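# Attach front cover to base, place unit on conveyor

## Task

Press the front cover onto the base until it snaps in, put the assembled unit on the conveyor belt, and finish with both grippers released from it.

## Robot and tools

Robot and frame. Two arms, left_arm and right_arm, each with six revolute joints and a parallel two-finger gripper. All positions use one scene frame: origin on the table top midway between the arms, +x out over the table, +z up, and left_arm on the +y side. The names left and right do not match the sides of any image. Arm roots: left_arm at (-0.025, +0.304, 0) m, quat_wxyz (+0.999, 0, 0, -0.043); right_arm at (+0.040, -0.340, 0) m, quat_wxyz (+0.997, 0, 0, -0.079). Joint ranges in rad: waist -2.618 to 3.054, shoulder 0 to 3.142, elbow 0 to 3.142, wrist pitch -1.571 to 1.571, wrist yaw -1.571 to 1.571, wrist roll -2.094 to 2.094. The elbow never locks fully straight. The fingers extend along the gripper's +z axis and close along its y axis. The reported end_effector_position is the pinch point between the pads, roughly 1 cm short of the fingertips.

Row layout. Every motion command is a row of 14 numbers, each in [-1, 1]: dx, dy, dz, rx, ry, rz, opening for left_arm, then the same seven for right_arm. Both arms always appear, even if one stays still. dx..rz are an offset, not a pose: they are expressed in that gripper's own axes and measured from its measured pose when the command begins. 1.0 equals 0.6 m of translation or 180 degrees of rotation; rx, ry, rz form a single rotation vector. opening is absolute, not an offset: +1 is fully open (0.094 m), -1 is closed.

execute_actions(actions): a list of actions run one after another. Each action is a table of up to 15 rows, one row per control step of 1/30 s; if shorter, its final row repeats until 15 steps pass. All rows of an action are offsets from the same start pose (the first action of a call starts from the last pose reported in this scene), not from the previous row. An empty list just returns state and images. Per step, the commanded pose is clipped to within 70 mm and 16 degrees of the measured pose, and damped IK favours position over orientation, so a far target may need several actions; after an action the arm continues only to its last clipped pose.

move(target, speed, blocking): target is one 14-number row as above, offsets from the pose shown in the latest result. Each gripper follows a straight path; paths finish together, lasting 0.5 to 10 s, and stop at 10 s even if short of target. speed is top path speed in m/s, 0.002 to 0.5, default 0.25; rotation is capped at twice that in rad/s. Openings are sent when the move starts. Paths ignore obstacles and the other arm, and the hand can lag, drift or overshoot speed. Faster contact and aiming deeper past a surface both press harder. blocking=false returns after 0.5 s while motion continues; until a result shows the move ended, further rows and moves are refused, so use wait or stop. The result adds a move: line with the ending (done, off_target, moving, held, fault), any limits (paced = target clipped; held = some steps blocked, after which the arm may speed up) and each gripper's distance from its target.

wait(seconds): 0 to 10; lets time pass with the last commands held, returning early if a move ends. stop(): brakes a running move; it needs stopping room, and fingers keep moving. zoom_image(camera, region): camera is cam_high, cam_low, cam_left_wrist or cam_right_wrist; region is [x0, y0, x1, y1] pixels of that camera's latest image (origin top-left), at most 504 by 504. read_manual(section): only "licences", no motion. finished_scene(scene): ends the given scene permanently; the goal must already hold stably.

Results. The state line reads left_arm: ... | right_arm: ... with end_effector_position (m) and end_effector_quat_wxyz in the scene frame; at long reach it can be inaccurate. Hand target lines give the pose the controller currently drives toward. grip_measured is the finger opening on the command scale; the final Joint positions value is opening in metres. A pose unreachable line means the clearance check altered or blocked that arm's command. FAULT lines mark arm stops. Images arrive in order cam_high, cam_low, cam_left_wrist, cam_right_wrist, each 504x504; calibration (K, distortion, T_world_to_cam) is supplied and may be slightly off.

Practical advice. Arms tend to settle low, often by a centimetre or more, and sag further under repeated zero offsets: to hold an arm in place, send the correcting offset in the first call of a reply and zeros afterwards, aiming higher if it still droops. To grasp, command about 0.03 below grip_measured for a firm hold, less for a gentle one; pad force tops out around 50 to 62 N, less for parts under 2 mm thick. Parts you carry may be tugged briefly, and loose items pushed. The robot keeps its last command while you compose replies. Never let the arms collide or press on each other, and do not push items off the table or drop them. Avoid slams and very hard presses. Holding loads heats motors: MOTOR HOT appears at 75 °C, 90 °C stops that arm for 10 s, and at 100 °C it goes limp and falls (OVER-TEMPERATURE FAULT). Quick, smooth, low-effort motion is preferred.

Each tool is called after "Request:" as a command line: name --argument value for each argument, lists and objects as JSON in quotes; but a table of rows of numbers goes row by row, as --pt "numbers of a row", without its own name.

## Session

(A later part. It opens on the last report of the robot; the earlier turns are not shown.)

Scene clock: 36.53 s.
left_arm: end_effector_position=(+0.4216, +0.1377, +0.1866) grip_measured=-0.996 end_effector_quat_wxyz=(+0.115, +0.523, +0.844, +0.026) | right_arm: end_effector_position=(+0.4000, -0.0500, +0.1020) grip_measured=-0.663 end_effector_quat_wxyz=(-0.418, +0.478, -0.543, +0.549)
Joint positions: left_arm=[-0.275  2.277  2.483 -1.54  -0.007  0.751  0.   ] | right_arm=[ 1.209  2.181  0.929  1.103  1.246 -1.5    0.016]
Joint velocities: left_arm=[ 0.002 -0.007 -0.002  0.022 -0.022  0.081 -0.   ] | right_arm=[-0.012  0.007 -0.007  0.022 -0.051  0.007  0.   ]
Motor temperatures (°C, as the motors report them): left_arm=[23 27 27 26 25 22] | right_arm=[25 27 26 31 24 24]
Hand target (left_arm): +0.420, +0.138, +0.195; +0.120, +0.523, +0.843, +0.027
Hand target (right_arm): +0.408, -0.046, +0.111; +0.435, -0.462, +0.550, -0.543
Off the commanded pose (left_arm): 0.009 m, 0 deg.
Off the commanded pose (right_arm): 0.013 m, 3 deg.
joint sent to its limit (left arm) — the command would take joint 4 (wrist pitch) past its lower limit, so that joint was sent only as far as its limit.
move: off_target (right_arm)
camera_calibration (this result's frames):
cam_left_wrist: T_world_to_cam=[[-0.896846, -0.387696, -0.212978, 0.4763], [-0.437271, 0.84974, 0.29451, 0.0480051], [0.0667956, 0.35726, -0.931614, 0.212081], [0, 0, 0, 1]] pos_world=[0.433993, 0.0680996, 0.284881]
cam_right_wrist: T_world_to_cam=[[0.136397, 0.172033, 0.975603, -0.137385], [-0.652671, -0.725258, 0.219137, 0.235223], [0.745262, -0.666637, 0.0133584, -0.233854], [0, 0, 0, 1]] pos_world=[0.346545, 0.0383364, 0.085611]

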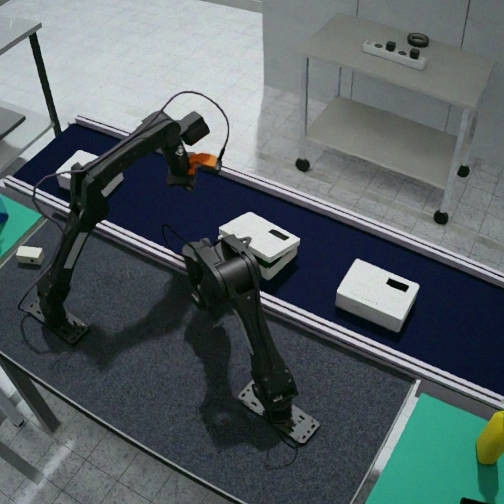

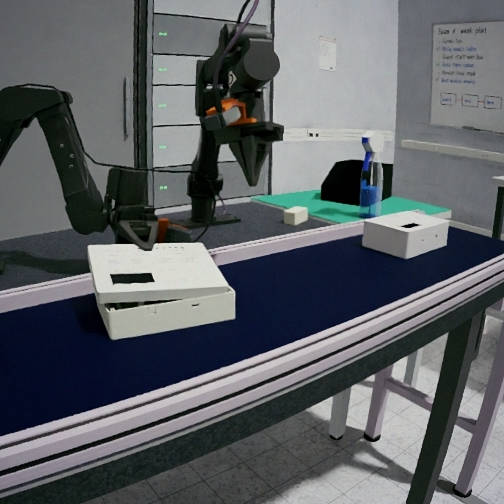

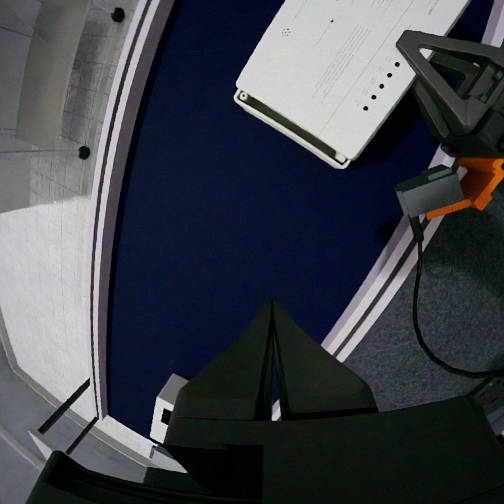

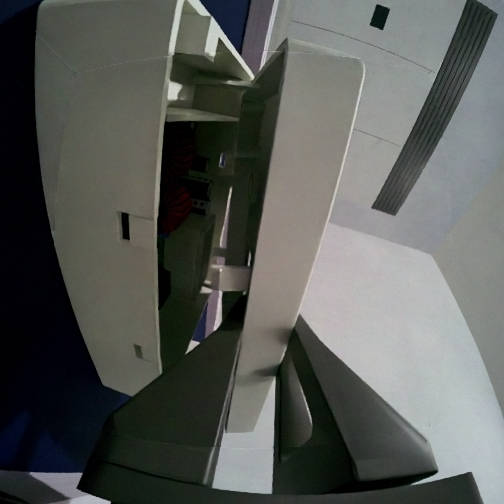

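Request:
move --target '[0,0,-0.015,0,0,0,-1, 0,-0.05,0,0,0,0.03,-1]' --speed 0.1

Request:
move --target '[0,0,-0.015,0,0,0,-1, -0.03,-0.015,0.015,0,0,0,-1]' --speed 0.1

Request:
zoom_image --camera "cam_low" --region '[60,210,260,350]'

Request:
zoom_image --camera "cam_high" --region '[190,190,320,290]'

Scene clock: 37.60 s.
left_arm: end_effector_position=(+0.4216, +0.1377, +0.1866) grip_measured=-0.996 end_effector_quat_wxyz=(+0.115, +0.523, +0.844, +0.026) | right_arm: end_effector_position=(+0.3993, -0.0513, +0.1181) grip_measured=-0.663 end_effector_quat_wxyz=(-0.426, +0.469, -0.555, +0.539)
Joint positions: left_arm=[-0.275  2.277  2.483 -1.54  -0.007  0.751  0.   ] | right_arm=[ 1.209  2.113  0.929  1.006  1.246 -1.435  0.016]
Joint velocities: left_arm=[-0.002  0.007  0.017 -0.022 -0.037 -0.066 -0.001] | right_arm=[ 0.002 -0.007  0.002 -0.125  0.022  0.037  0.001]
Motor temperatures (°C, as the motors report them): left_arm=[23 28 27 26 25 22] | right_arm=[25 27 26 31 24 24]
Hand target (left_arm): +0.419, +0.138, +0.195; +0.120, +0.523, +0.843, +0.027
Hand target (right_arm): +0.402, -0.049, +0.132; +0.444, -0.452, +0.565, -0.529
Off the commanded pose (left_arm): 0.009 m, 0 deg.
Off the commanded pose (right_arm): 0.014 m, 3 deg.
joint sent to its limit (left arm) — the command would take joint 4 (wrist pitch) past its lower limit, so that joint was sent only as far as its limit.
move: off_target (right_arm)
camera_calibration (this result's frames):
cam_left_wrist: T_world_to_cam=[[-0.896846, -0.387696, -0.212978, 0.4763], [-0.437271, 0.84974, 0.29451, 0.0480051], [0.0667956, 0.35726, -0.931614, 0.212081], [0, 0, 0, 1]] pos_world=[0.433993, 0.0680996, 0.284881]
cam_right_wrist: T_world_to_cam=[[0.137763, 0.133136, 0.981477, -0.156019], [-0.654935, -0.731122, 0.191104, 0.234262], [0.743022, -0.669131, -0.0135264, -0.23042], [0, 0, 0, 1]] pos_world=[0.346127, 0.0378649, 0.105244]

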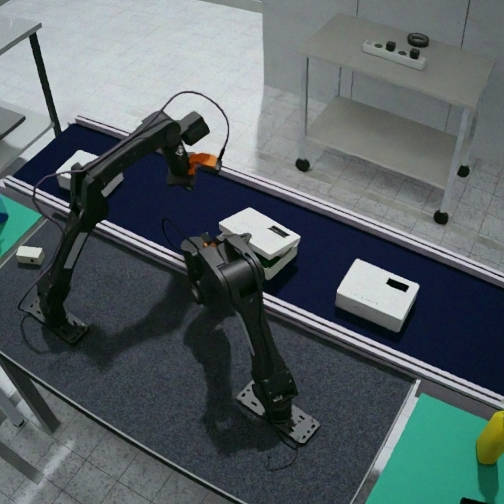

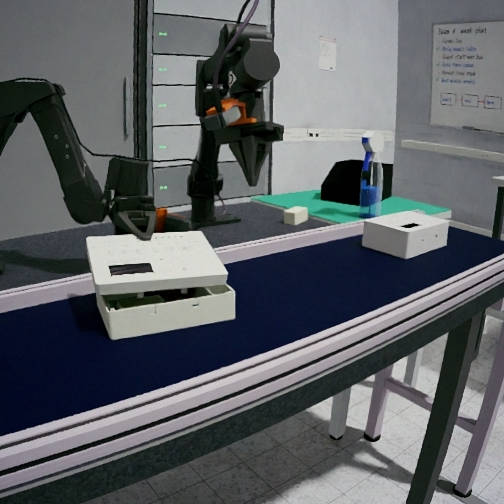

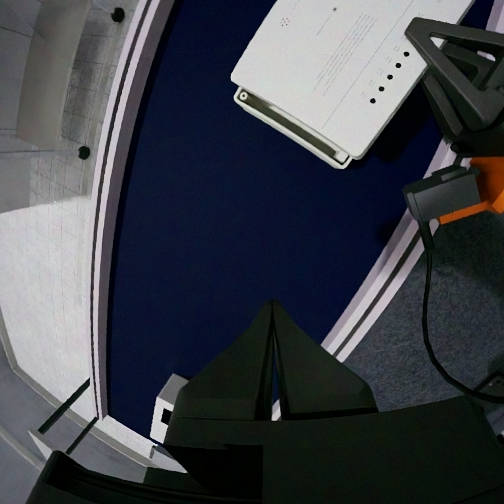

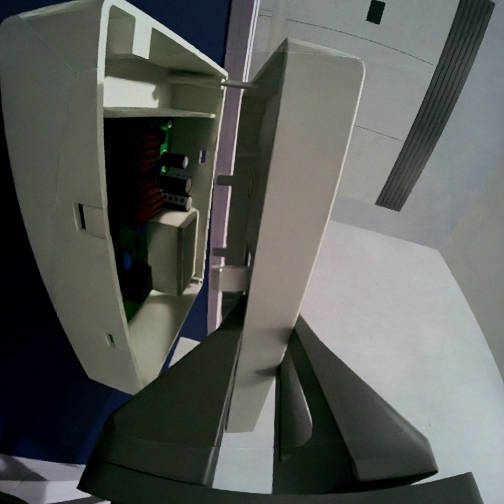

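Scene clock: 38.33 s.
left_arm: end_effector_position=(+0.4216, +0.1377, +0.1866) grip_measured=-0.996 end_effector_quat_wxyz=(+0.115, +0.523, +0.844, +0.026) | right_arm: end_effector_position=(+0.4061, -0.0389, +0.1218) grip_measured=-0.663 end_effector_quat_wxyz=(-0.421, +0.476, -0.552, +0.541)
Joint positions: left_arm=[-0.275  2.277  2.483 -1.54  -0.007  0.751  0.   ] | right_arm=[ 1.209  2.129  0.995  0.943  1.242 -1.44   0.016]
Joint velocities: left_arm=[-0.017 -0.002 -0.012 -0.022  0.007 -0.051 -0.   ] | right_arm=[-0.002 -0.002  0.012 -0.081  0.051 -0.007  0.   ]
Motor temperatures (°C, as the motors report them): left_arm=[23 28 27 26 25 22] | right_arm=[25 27 26 31 24 24]
Hand target (left_arm): +0.419, +0.138, +0.195; +0.120, +0.523, +0.843, +0.027
Hand target (right_arm): +0.412, -0.036, +0.126; +0.426, -0.469, +0.555, -0.539
Off the commanded pose (left_arm): 0.009 m, 0 deg.
Off the commanded pose (right_arm): 0.008 m, 1 deg.
joint sent to its limit (left arm) — the command would take joint 4 (wrist pitch) past its lower limit, so that joint was sent only as far as its limit.
move: done
camera_calibration (this result's frames):
cam_left_wrist: T_world_to_cam=[[-0.896846, -0.387696, -0.212978, 0.4763], [-0.437271, 0.84974, 0.29451, 0.0480051], [0.0667956, 0.35726, -0.931614, 0.212081], [0, 0, 0, 1]] pos_world=[0.433993, 0.0680996, 0.284881]
cam_right_wrist: T_world_to_cam=[[0.145263, 0.149487, 0.978035, -0.164214], [-0.650051, -0.730799, 0.208247, 0.242967], [0.745877, -0.666023, -0.00898376, -0.228763], [0, 0, 0, 1]] pos_world=[0.352424, 0.0497468, 0.107954]

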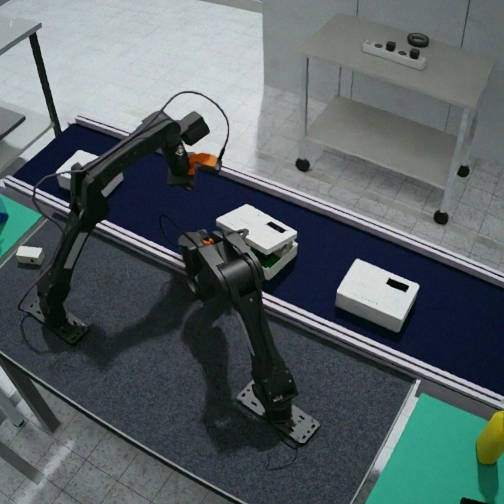

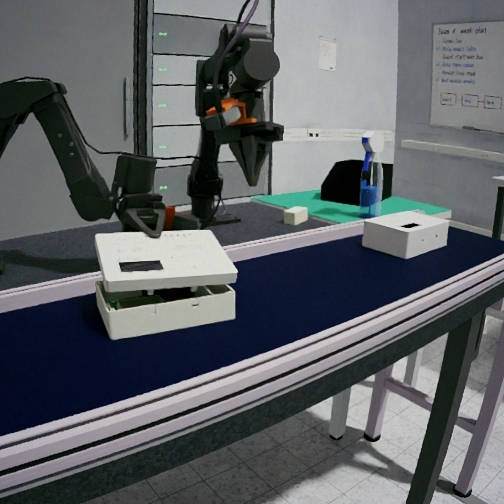

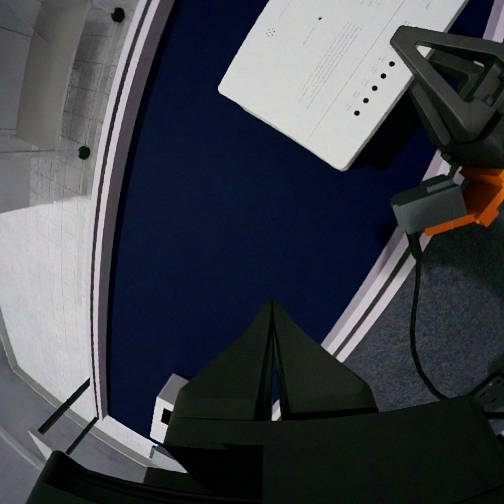

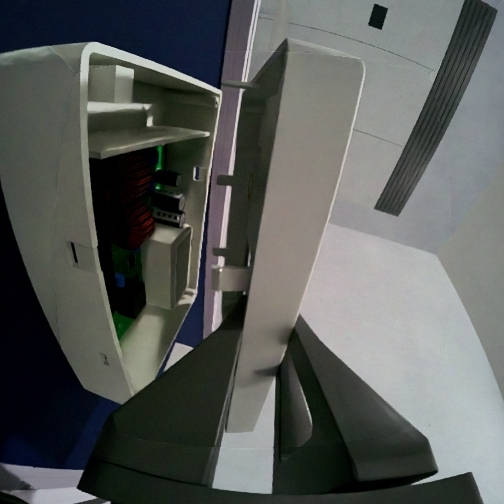

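Region (60, 210, 260, 350) of cam_low's 504x504 image, scaled by 2.520, with more detail than that image has; it fills the top 353 rows of this view, and the rest is white.

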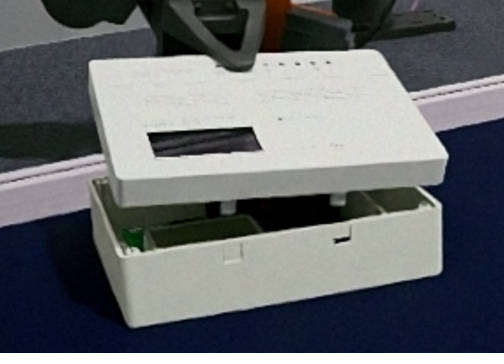

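Region (190, 190, 320, 290) of cam_high's 504x504 image, scaled by 3.877, with more detail than that image has; it fills the top 388 rows of this view, and the rest is white.

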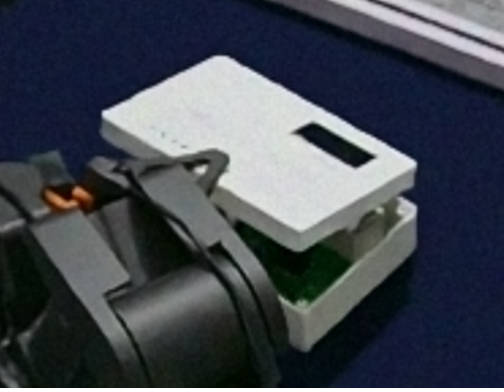

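Request:
move --target '[0,0,-0.015,0,0,0,-1, 0,0.01,0,0,0,0.045,-1]' --speed 0.05

Request:
zoom_image --camera "cam_low" --region '[60,210,260,350]'

Request:
zoom_image --camera "cam_high" --region '[190,190,320,290]'

Scene clock: 40.23 s.
left_arm: end_effector_position=(+0.4216, +0.1377, +0.1866) grip_measured=-0.996 end_effector_quat_wxyz=(+0.115, +0.523, +0.844, +0.026) | right_arm: end_effector_position=(+0.4061, -0.0390, +0.1158) grip_measured=-0.663 end_effector_quat_wxyz=(+0.448, -0.447, +0.578, -0.516)
Joint positions: left_arm=[-0.275  2.277  2.483 -1.54  -0.007  0.751  0.   ] | right_arm=[ 1.209  2.142  0.995  0.939  1.242 -1.318  0.016]
Joint velocities: left_arm=[ 0.002 -0.007  0.002  0.022 -0.037 -0.037  0.002] | right_arm=[-0.017 -0.017  0.007  0.037 -0.051  0.037 -0.   ]
Motor temperatures (°C, as the motors report them): left_arm=[23 28 27 26 25 22] | right_arm=[25 28 26 32 24 24]
Hand target (left_arm): +0.419, +0.138, +0.195; +0.120, +0.523, +0.843, +0.027
Hand target (right_arm): +0.406, -0.039, +0.116; +0.458, -0.436, +0.584, -0.509
Off the commanded pose (left_arm): 0.009 m, 0 deg.
Off the commanded pose (right_arm): 0.000 m, 2 deg.
joint sent to its limit (left arm) — the command would take joint 4 (wrist pitch) past its lower limit, so that joint was sent only as far as its limit.
move: done
camera_calibration (this result's frames):
cam_left_wrist: T_world_to_cam=[[-0.896846, -0.387696, -0.212978, 0.4763], [-0.437271, 0.84974, 0.29451, 0.0480051], [0.0667956, 0.35726, -0.931614, 0.212081], [0, 0, 0, 1]] pos_world=[0.433993, 0.0680996, 0.284881]
cam_right_wrist: T_world_to_cam=[[0.130579, 0.0447081, 0.990429, -0.157916], [-0.658405, -0.742981, 0.120343, 0.257215], [0.74125, -0.667818, -0.0675817, -0.220241], [0, 0, 0, 1]] pos_world=[0.353226, 0.0510846, 0.110566]

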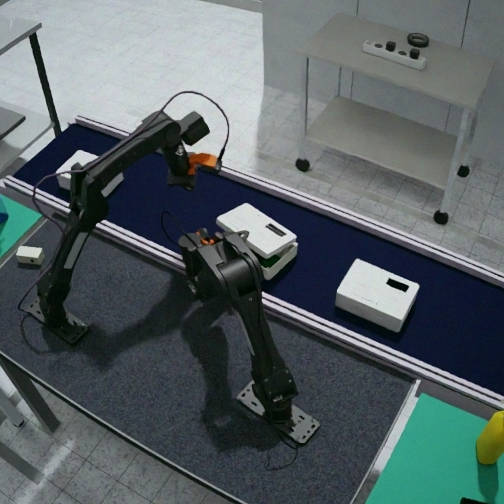

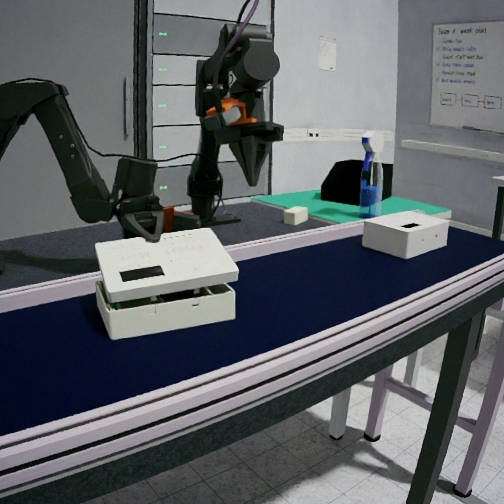

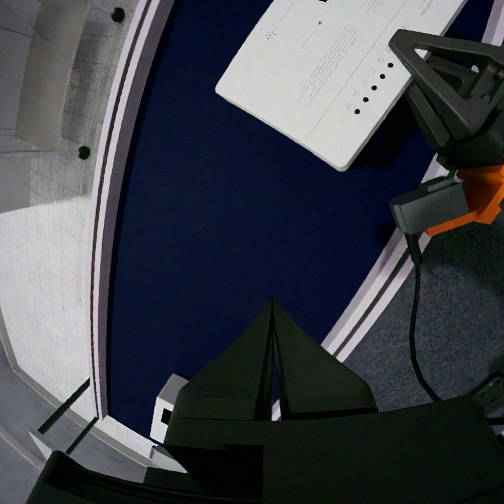

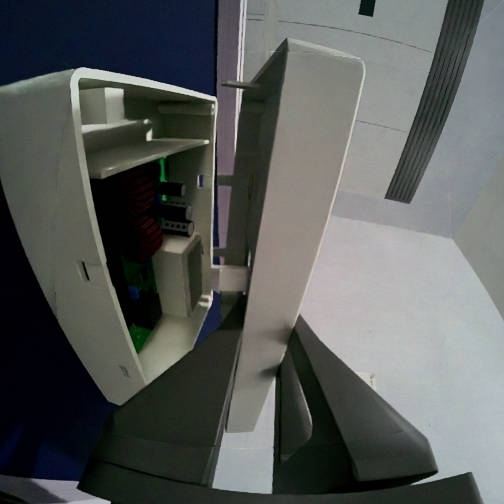

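Region (60, 210, 260, 350) of cam_low's 504x504 image, scaled by 2.520, with more detail than that image has; it fills the top 353 rows of this view, and the rest is white.

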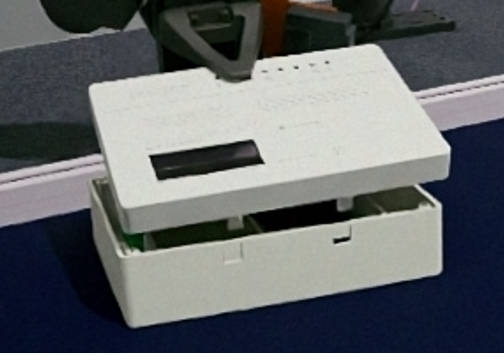

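Region (190, 190, 320, 290) of cam_high's 504x504 image, scaled by 3.877, with more detail than that image has; it fills the top 388 rows of this view, and the rest is white.

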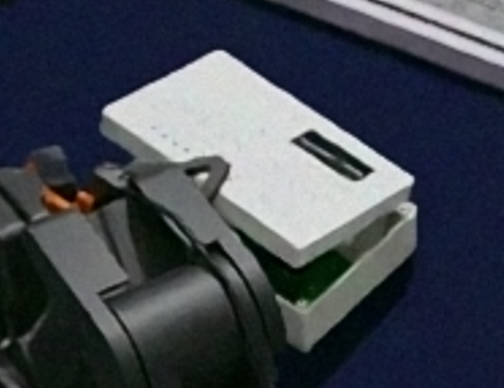

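Request:
move --target '[0,0,-0.015,0,0,0,-1, 0.005,0.02,0,0,0,0,-1]' --speed 0.04

Request:
zoom_image --camera "cam_low" --region '[60,210,260,350]'

Request:
zoom_image --camera "cam_high" --region '[190,190,320,290]'

Scene clock: 42.00 s.
left_arm: end_effector_position=(+0.4216, +0.1377, +0.1866) grip_measured=-0.996 end_effector_quat_wxyz=(+0.115, +0.523, +0.844, +0.026) | right_arm: end_effector_position=(+0.4061, -0.0391, +0.1050) grip_measured=-0.663 end_effector_quat_wxyz=(+0.441, -0.453, +0.576, -0.518)
Joint positions: left_arm=[-0.275  2.277  2.483 -1.54  -0.007  0.751  0.   ] | right_arm=[ 1.209  2.169  0.995  0.946  1.242 -1.315  0.016]
Joint velocities: left_arm=[ 0.002 -0.012  0.002 -0.037 -0.037 -0.022 -0.   ] | right_arm=[-0.007  0.002 -0.012 -0.037 -0.022 -0.022  0.   ]
Motor temperatures (°C, as the motors report them): left_arm=[23 28 27 26 25 22] | right_arm=[25 28 26 32 24 24]
Hand target (left_arm): +0.419, +0.138, +0.195; +0.120, +0.523, +0.843, +0.027
Hand target (right_arm): +0.405, -0.041, +0.104; +0.447, -0.447, +0.578, -0.516
Off the commanded pose (left_arm): 0.009 m, 0 deg.
Off the commanded pose (right_arm): 0.003 m, 1 deg.
joint sent to its limit (left arm) — the command would take joint 4 (wrist pitch) past its lower limit, so that joint was sent only as far as its limit.
move: done
camera_calibration (this result's frames):
cam_left_wrist: T_world_to_cam=[[-0.896846, -0.387696, -0.212978, 0.4763], [-0.437271, 0.84974, 0.29451, 0.0480051], [0.0667956, 0.35726, -0.931614, 0.212081], [0, 0, 0, 1]] pos_world=[0.433993, 0.0680996, 0.284881]
cam_right_wrist: T_world_to_cam=[[0.140213, 0.0597764, 0.988315, -0.150345], [-0.657287, -0.740887, 0.138061, 0.25624], [0.740483, -0.668964, -0.0645915, -0.221025], [0, 0, 0, 1]] pos_world=[0.353168, 0.0509743, 0.0989352]

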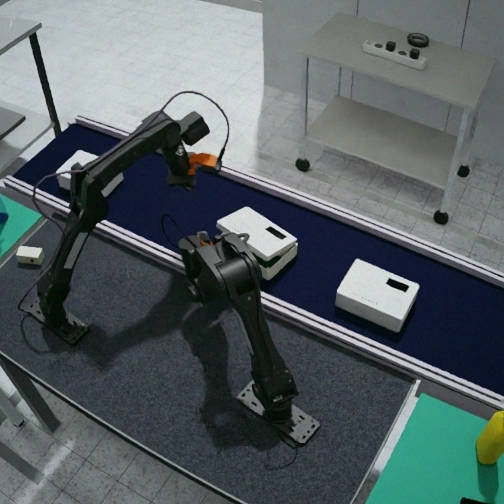

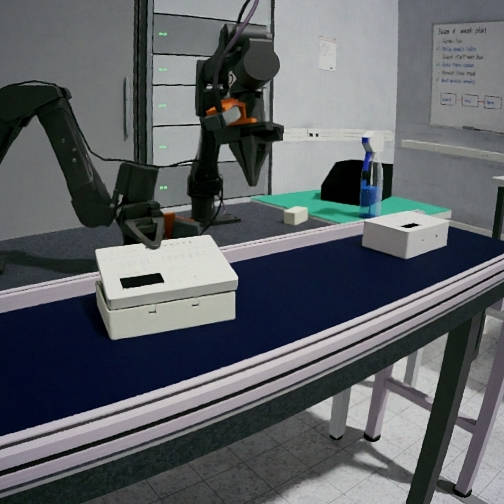

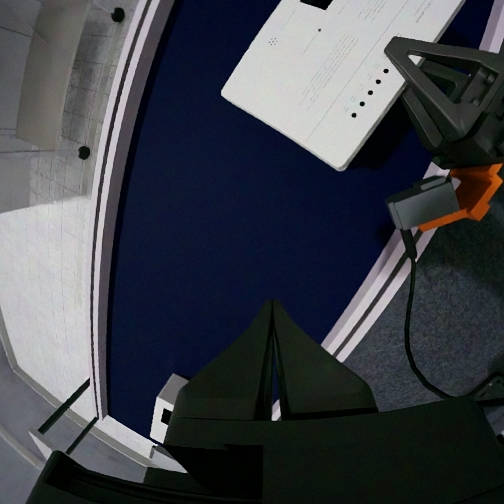

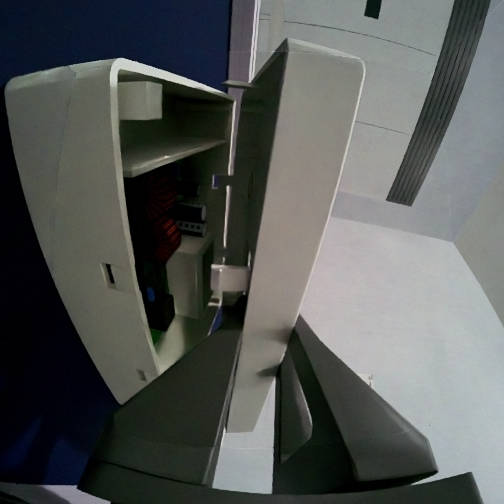

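Region (60, 210, 260, 350) of cam_low's 504x504 image, scaled by 2.520, with more detail than that image has; it fills the top 353 rows of this view, and the rest is white.

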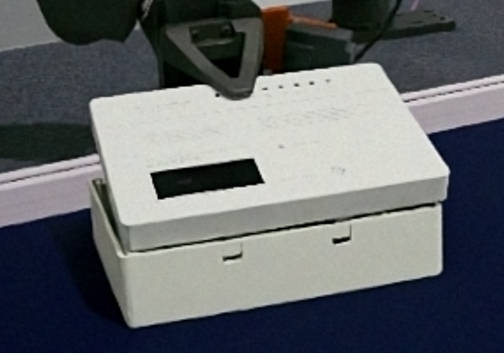

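Region (190, 190, 320, 290) of cam_high's 504x504 image, scaled by 3.877, with more detail than that image has; it fills the top 388 rows of this view, and the rest is white.

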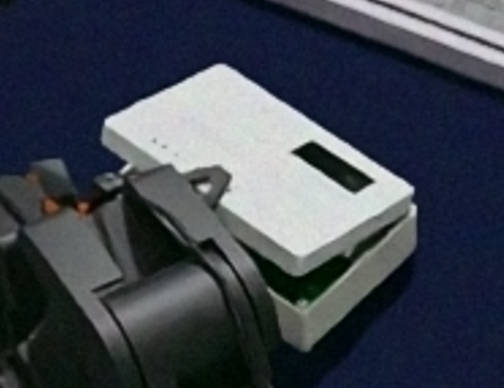

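Request:
move --target '[0,0,-0.015,0,0,0,-1, 0.016,-0.005,0.01,0,0,0,-1]' --speed 0.04

Request:
zoom_image --camera "cam_low" --region '[60,210,260,350]'

Request:
zoom_image --camera "cam_high" --region '[190,190,320,290]'

Scene clock: 42.83 s.
left_arm: end_effector_position=(+0.4216, +0.1377, +0.1866) grip_measured=-0.996 end_effector_quat_wxyz=(+0.115, +0.523, +0.844, +0.026) | right_arm: end_effector_position=(+0.4068, -0.0404, +0.1018) grip_measured=-0.663 end_effector_quat_wxyz=(+0.439, -0.462, +0.571, -0.518)
Joint positions: left_arm=[-0.275  2.277  2.483 -1.54  -0.007  0.751  0.   ] | right_arm=[ 1.203  2.169  0.981  0.957  1.223 -1.329  0.016]
Joint velocities: left_arm=[-0.002  0.002 -0.007 -0.022 -0.066  0.007  0.   ] | right_arm=[-0.012 -0.017  0.022 -0.095  0.007 -0.022  0.001]
Motor temperatures (°C, as the motors report them): left_arm=[23 28 27 26 25 22] | right_arm=[25 28 26 32 24 24]
Hand target (left_arm): +0.419, +0.138, +0.195; +0.120, +0.523, +0.843, +0.027
Hand target (right_arm): +0.410, -0.050, +0.107; +0.441, -0.453, +0.576, -0.518
Off the commanded pose (left_arm): 0.009 m, 0 deg.
Off the commanded pose (right_arm): 0.011 m, 1 deg.
joint sent to its limit (left arm) — the command would take joint 4 (wrist pitch) past its lower limit, so that joint was sent only as far as its limit.
move: off_target (right_arm)
camera_calibration (this result's frames):
cam_left_wrist: T_world_to_cam=[[-0.896846, -0.387696, -0.212978, 0.4763], [-0.437271, 0.84974, 0.29451, 0.0480051], [0.0667956, 0.35726, -0.931614, 0.212081], [0, 0, 0, 1]] pos_world=[0.433993, 0.0680996, 0.284881]
cam_right_wrist: T_world_to_cam=[[0.147016, 0.0755486, 0.986245, -0.149122], [-0.645796, -0.747908, 0.153558, 0.24962], [0.749222, -0.659489, -0.0611657, -0.226151], [0, 0, 0, 1]] pos_world=[0.352564, 0.0488153, 0.0949069]

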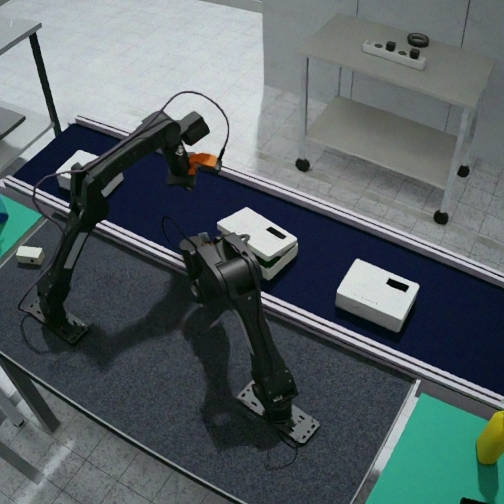

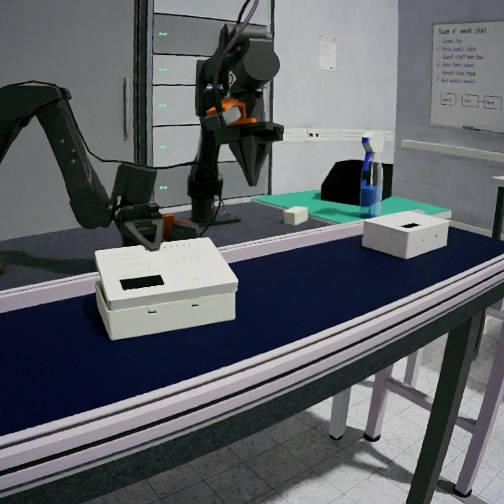

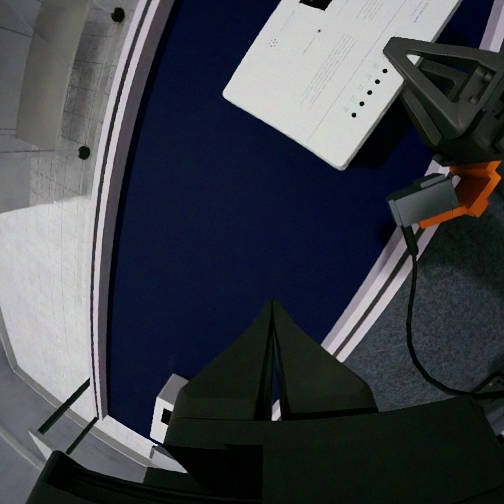

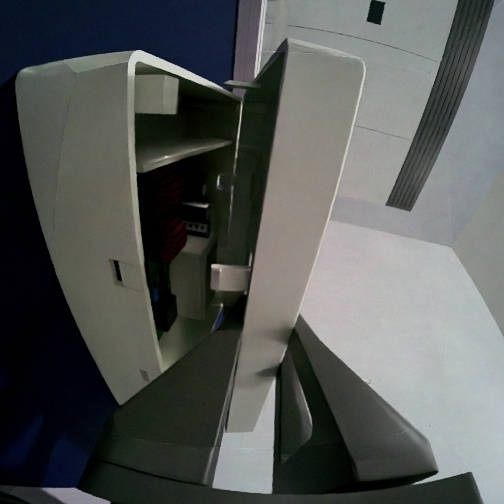

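Region (60, 210, 260, 350) of cam_low's 504x504 image, scaled by 2.520, with more detail than that image has; it fills the top 353 rows of this view, and the rest is white.

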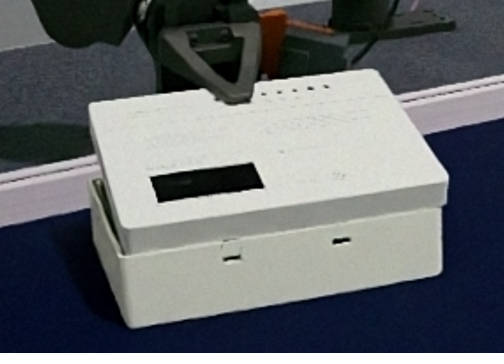

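Region (190, 190, 320, 290) of cam_high's 504x504 image, scaled by 3.877, with more detail than that image has; it fills the top 388 rows of this view, and the rest is white.

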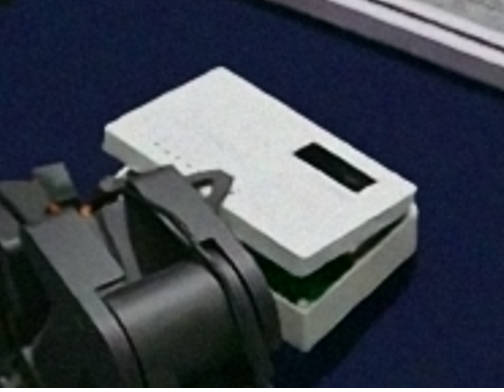

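Request:
move --target '[0,0,-0.015,0,0,0,-1, 0.028,-0.015,0.008,0,0,0,-1]' --speed 0.04

Request:
zoom_image --camera "cam_low" --region '[60,210,260,350]'

Request:
zoom_image --camera "cam_high" --region '[190,190,320,290]'

Scene clock: 43.83 s.
left_arm: end_effector_position=(+0.4216, +0.1377, +0.1866) grip_measured=-0.996 end_effector_quat_wxyz=(+0.115, +0.523, +0.844, +0.026) | right_arm: end_effector_position=(+0.4066, -0.0481, +0.1029) grip_measured=-0.663 end_effector_quat_wxyz=(+0.440, -0.470, +0.567, -0.513)
Joint positions: left_arm=[-0.275  2.277  2.483 -1.54  -0.007  0.751  0.   ] | right_arm=[ 1.19   2.138  0.936  0.969  1.192 -1.337  0.016]
Joint velocities: left_arm=[-0.002 -0.002  0.002 -0.007  0.022  0.037 -0.   ] | right_arm=[ 0.002 -0.012  0.002 -0.037 -0.037  0.022  0.   ]
Motor temperatures (°C, as the motors report them): left_arm=[23 29 27 26 25 22] | right_arm=[25 28 26 32 24 24]
Hand target (left_arm): +0.419, +0.138, +0.195; +0.120, +0.523, +0.843, +0.027
Hand target (right_arm): +0.409, -0.058, +0.110; +0.439, -0.461, +0.571, -0.518
Off the commanded pose (left_arm): 0.009 m, 0 deg.
Off the commanded pose (right_arm): 0.013 m, 1 deg.
joint sent to its limit (left arm) — the command would take joint 4 (wrist pitch) past its lower limit, so that joint was sent only as far as its limit.
move: off_target (right_arm)
camera_calibration (this result's frames):
cam_left_wrist: T_world_to_cam=[[-0.896846, -0.387696, -0.212978, 0.4763], [-0.437271, 0.84974, 0.29451, 0.0480051], [0.0667956, 0.35726, -0.931614, 0.212081], [0, 0, 0, 1]] pos_world=[0.433993, 0.0680996, 0.284881]
cam_right_wrist: T_world_to_cam=[[0.153836, 0.083714, 0.984544, -0.151788], [-0.630813, -0.758606, 0.163068, 0.235954], [0.760532, -0.646149, -0.063893, -0.234693], [0, 0, 0, 1]] pos_world=[0.350685, 0.0400559, 0.0959702]

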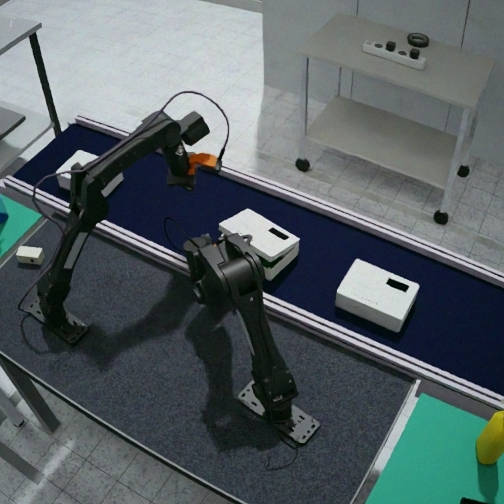

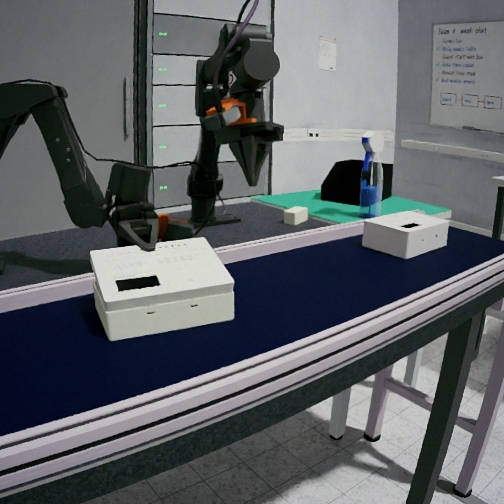

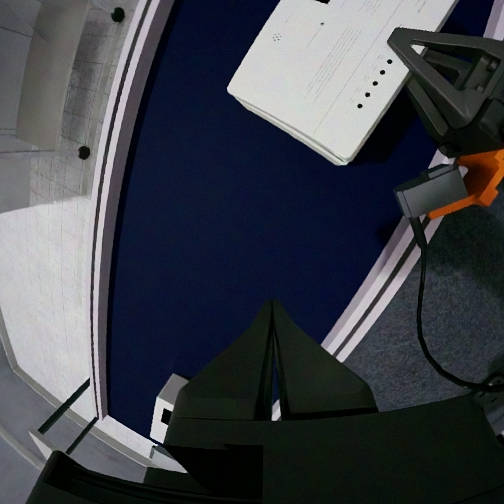

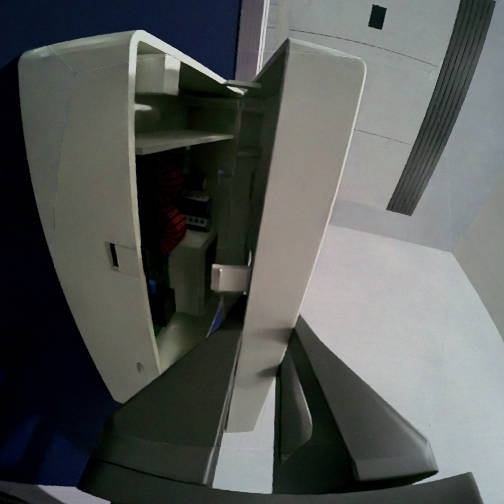

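Region (60, 210, 260, 350) of cam_low's 504x504 image, scaled by 2.520, with more detail than that image has; it fills the top 353 rows of this view, and the rest is white.

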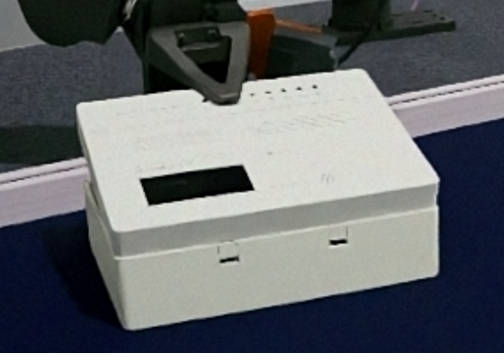

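Region (190, 190, 320, 290) of cam_high's 504x504 image, scaled by 3.877, with more detail than that image has; it fills the top 388 rows of this view, and the rest is white.

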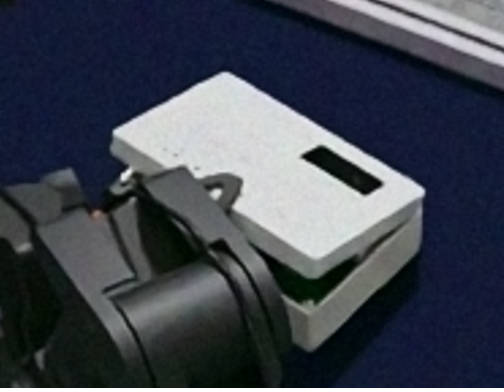

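Request:
move --target '[-0.243,0,0.165,-0.056,-0.106,0,-1, 0,0,0,0,0,0,-1]' --speed 0.25

Scene clock: 45.80 s.
left_arm: end_effector_position=(+0.5022, +0.0061, +0.1081) grip_measured=-0.996 end_effector_quat_wxyz=(+0.287, +0.515, +0.808, +0.017) | right_arm: end_effector_position=(+0.4066, -0.0480, +0.1030) grip_measured=-0.663 end_effector_quat_wxyz=(+0.441, -0.470, +0.567, -0.513)
Joint positions: left_arm=[-0.432  2.417  2.263 -0.833 -0.004  0.62   0.   ] | right_arm=[ 1.19   2.138  0.936  0.969  1.191 -1.337  0.016]
Joint velocities: left_arm=[-0.007 -0.017 -0.002 -0.007 -0.037 -0.022 -0.   ] | right_arm=[-0.007 -0.007  0.012 -0.007  0.037 -0.007  0.   ]
Motor temperatures (°C, as the motors report them): left_arm=[23 29 27 26 25 22] | right_arm=[25 28 26 32 24 24]
Hand target (left_arm): +0.504, +0.002, +0.112; +0.297, +0.511, +0.807, +0.012
Hand target (right_arm): +0.407, -0.048, +0.103; +0.440, -0.470, +0.567, -0.513
Off the commanded pose (left_arm): 0.009 m, 2 deg.
Off the commanded pose (right_arm): 0.000 m, 0 deg.
move: done
camera_calibration (this result's frames):
cam_left_wrist: T_world_to_cam=[[-0.822842, -0.417106, -0.385945, 0.46255], [-0.448315, 0.893818, -0.0101685, 0.256423], [0.349206, 0.164658, -0.922466, 0.038885], [0, 0, 0, 1]] pos_world=[0.481985, -0.0426664, 0.216996]
cam_right_wrist: T_world_to_cam=[[0.153747, 0.0837782, 0.984552, -0.151794], [-0.630516, -0.75886, 0.163034, 0.235886], [0.760796, -0.645842, -0.0638487, -0.234751], [0, 0, 0, 1]] pos_world=[0.350666, 0.0401093, 0.0960029]

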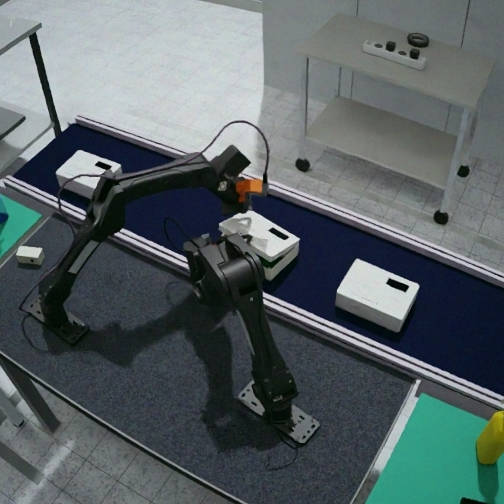

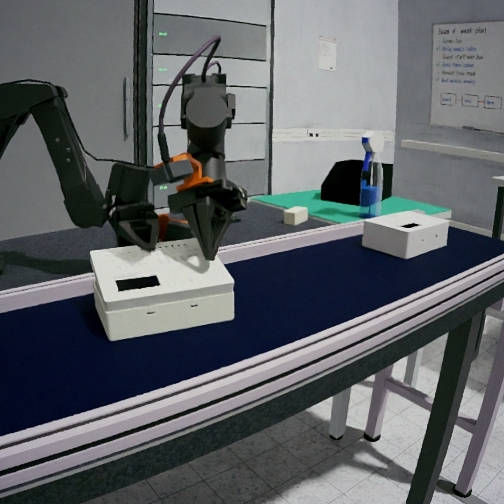

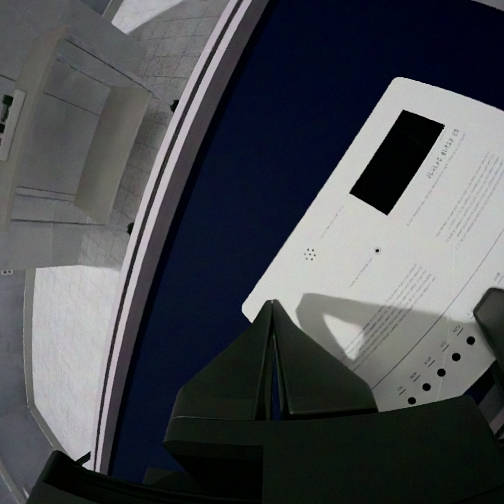

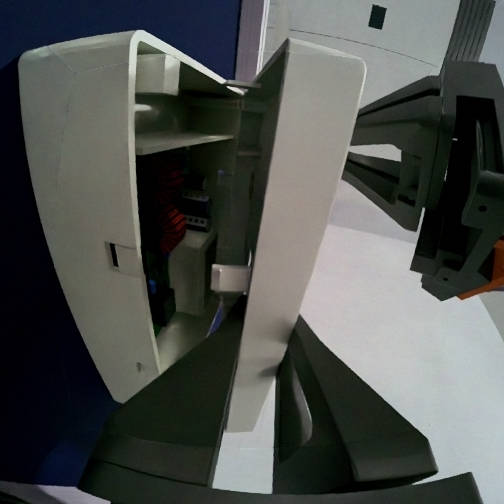

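Request:
move --target '[-0.017,-0.069,0.048,0,0,0,-1, 0,0,0,0,0,0,-1]' --speed 0.08

Scene clock: 47.00 s.
left_arm: end_effector_position=(+0.4916, -0.0269, +0.0919) grip_measured=-0.996 end_effector_quat_wxyz=(+0.304, +0.513, +0.802, +0.019) | right_arm: end_effector_position=(+0.4066, -0.0480, +0.1030) grip_measured=-0.663 end_effector_quat_wxyz=(+0.441, -0.470, +0.567, -0.513)
Joint positions: left_arm=[-0.498  2.417  2.179 -0.716 -0.044  0.569  0.   ] | right_arm=[ 1.19   2.138  0.936  0.969  1.191 -1.337  0.016]
Joint velocities: left_arm=[-0.002 -0.012 -0.002  0.007 -0.022  0.022 -0.   ] | right_arm=[-0.002 -0.012 -0.007  0.037 -0.081  0.007 -0.001]
Motor temperatures (°C, as the motors report them): left_arm=[23 29 27 26 25 22] | right_arm=[25 28 26 32 24 24]
Hand target (left_arm): +0.485, -0.029, +0.075; +0.287, +0.515, +0.808, +0.017
Hand target (right_arm): +0.407, -0.048, +0.103; +0.441, -0.470, +0.567, -0.513
Off the commanded pose (left_arm): 0.018 m, 2 deg.
Off the commanded pose (right_arm): 0.000 m, 0 deg.
move: off_target (left_arm)
camera_calibration (this result's frames):
cam_left_wrist: T_world_to_cam=[[-0.811181, -0.420989, -0.405898, 0.429837], [-0.445324, 0.894569, -0.0378547, 0.28203], [0.37904, 0.150049, -0.913134, 0.0172123], [0, 0, 0, 1]] pos_world=[0.467746, -0.0739206, 0.200863]
cam_right_wrist: T_world_to_cam=[[0.15379, 0.0837909, 0.984544, -0.151803], [-0.630222, -0.759102, 0.163047, 0.235812], [0.761031, -0.645557, -0.0639352, -0.23479], [0, 0, 0, 1]] pos_world=[0.350642, 0.0401546, 0.0959965]

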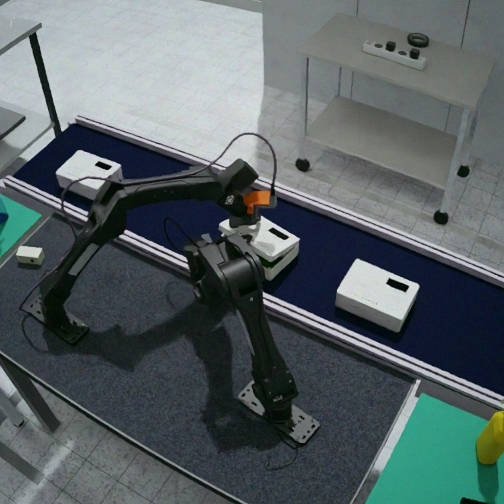

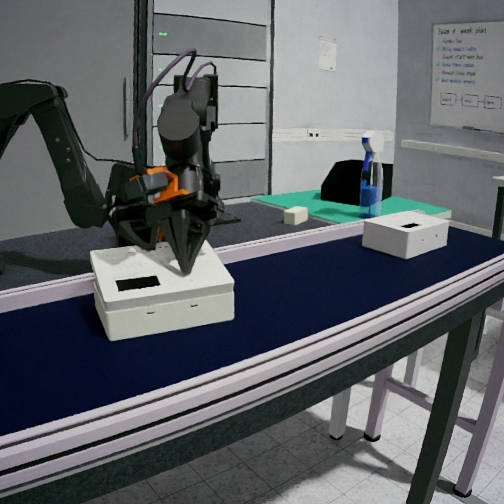

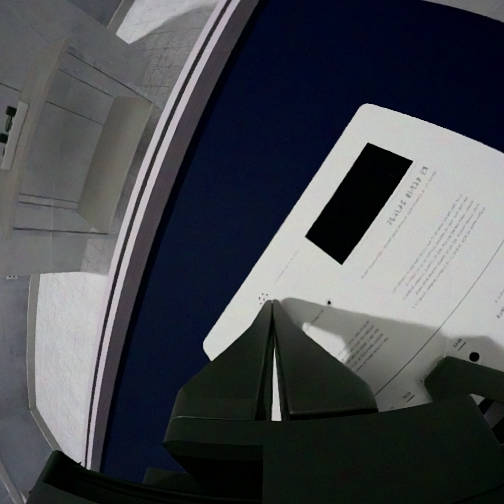

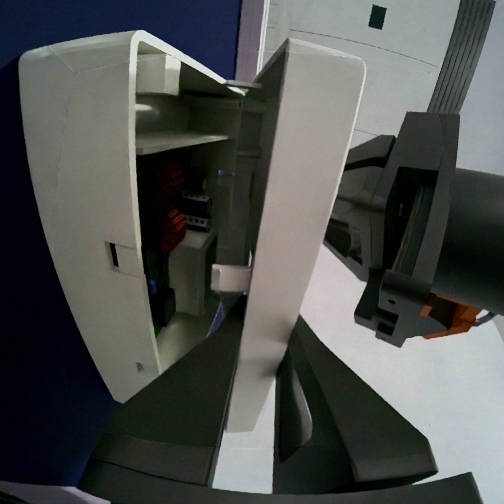

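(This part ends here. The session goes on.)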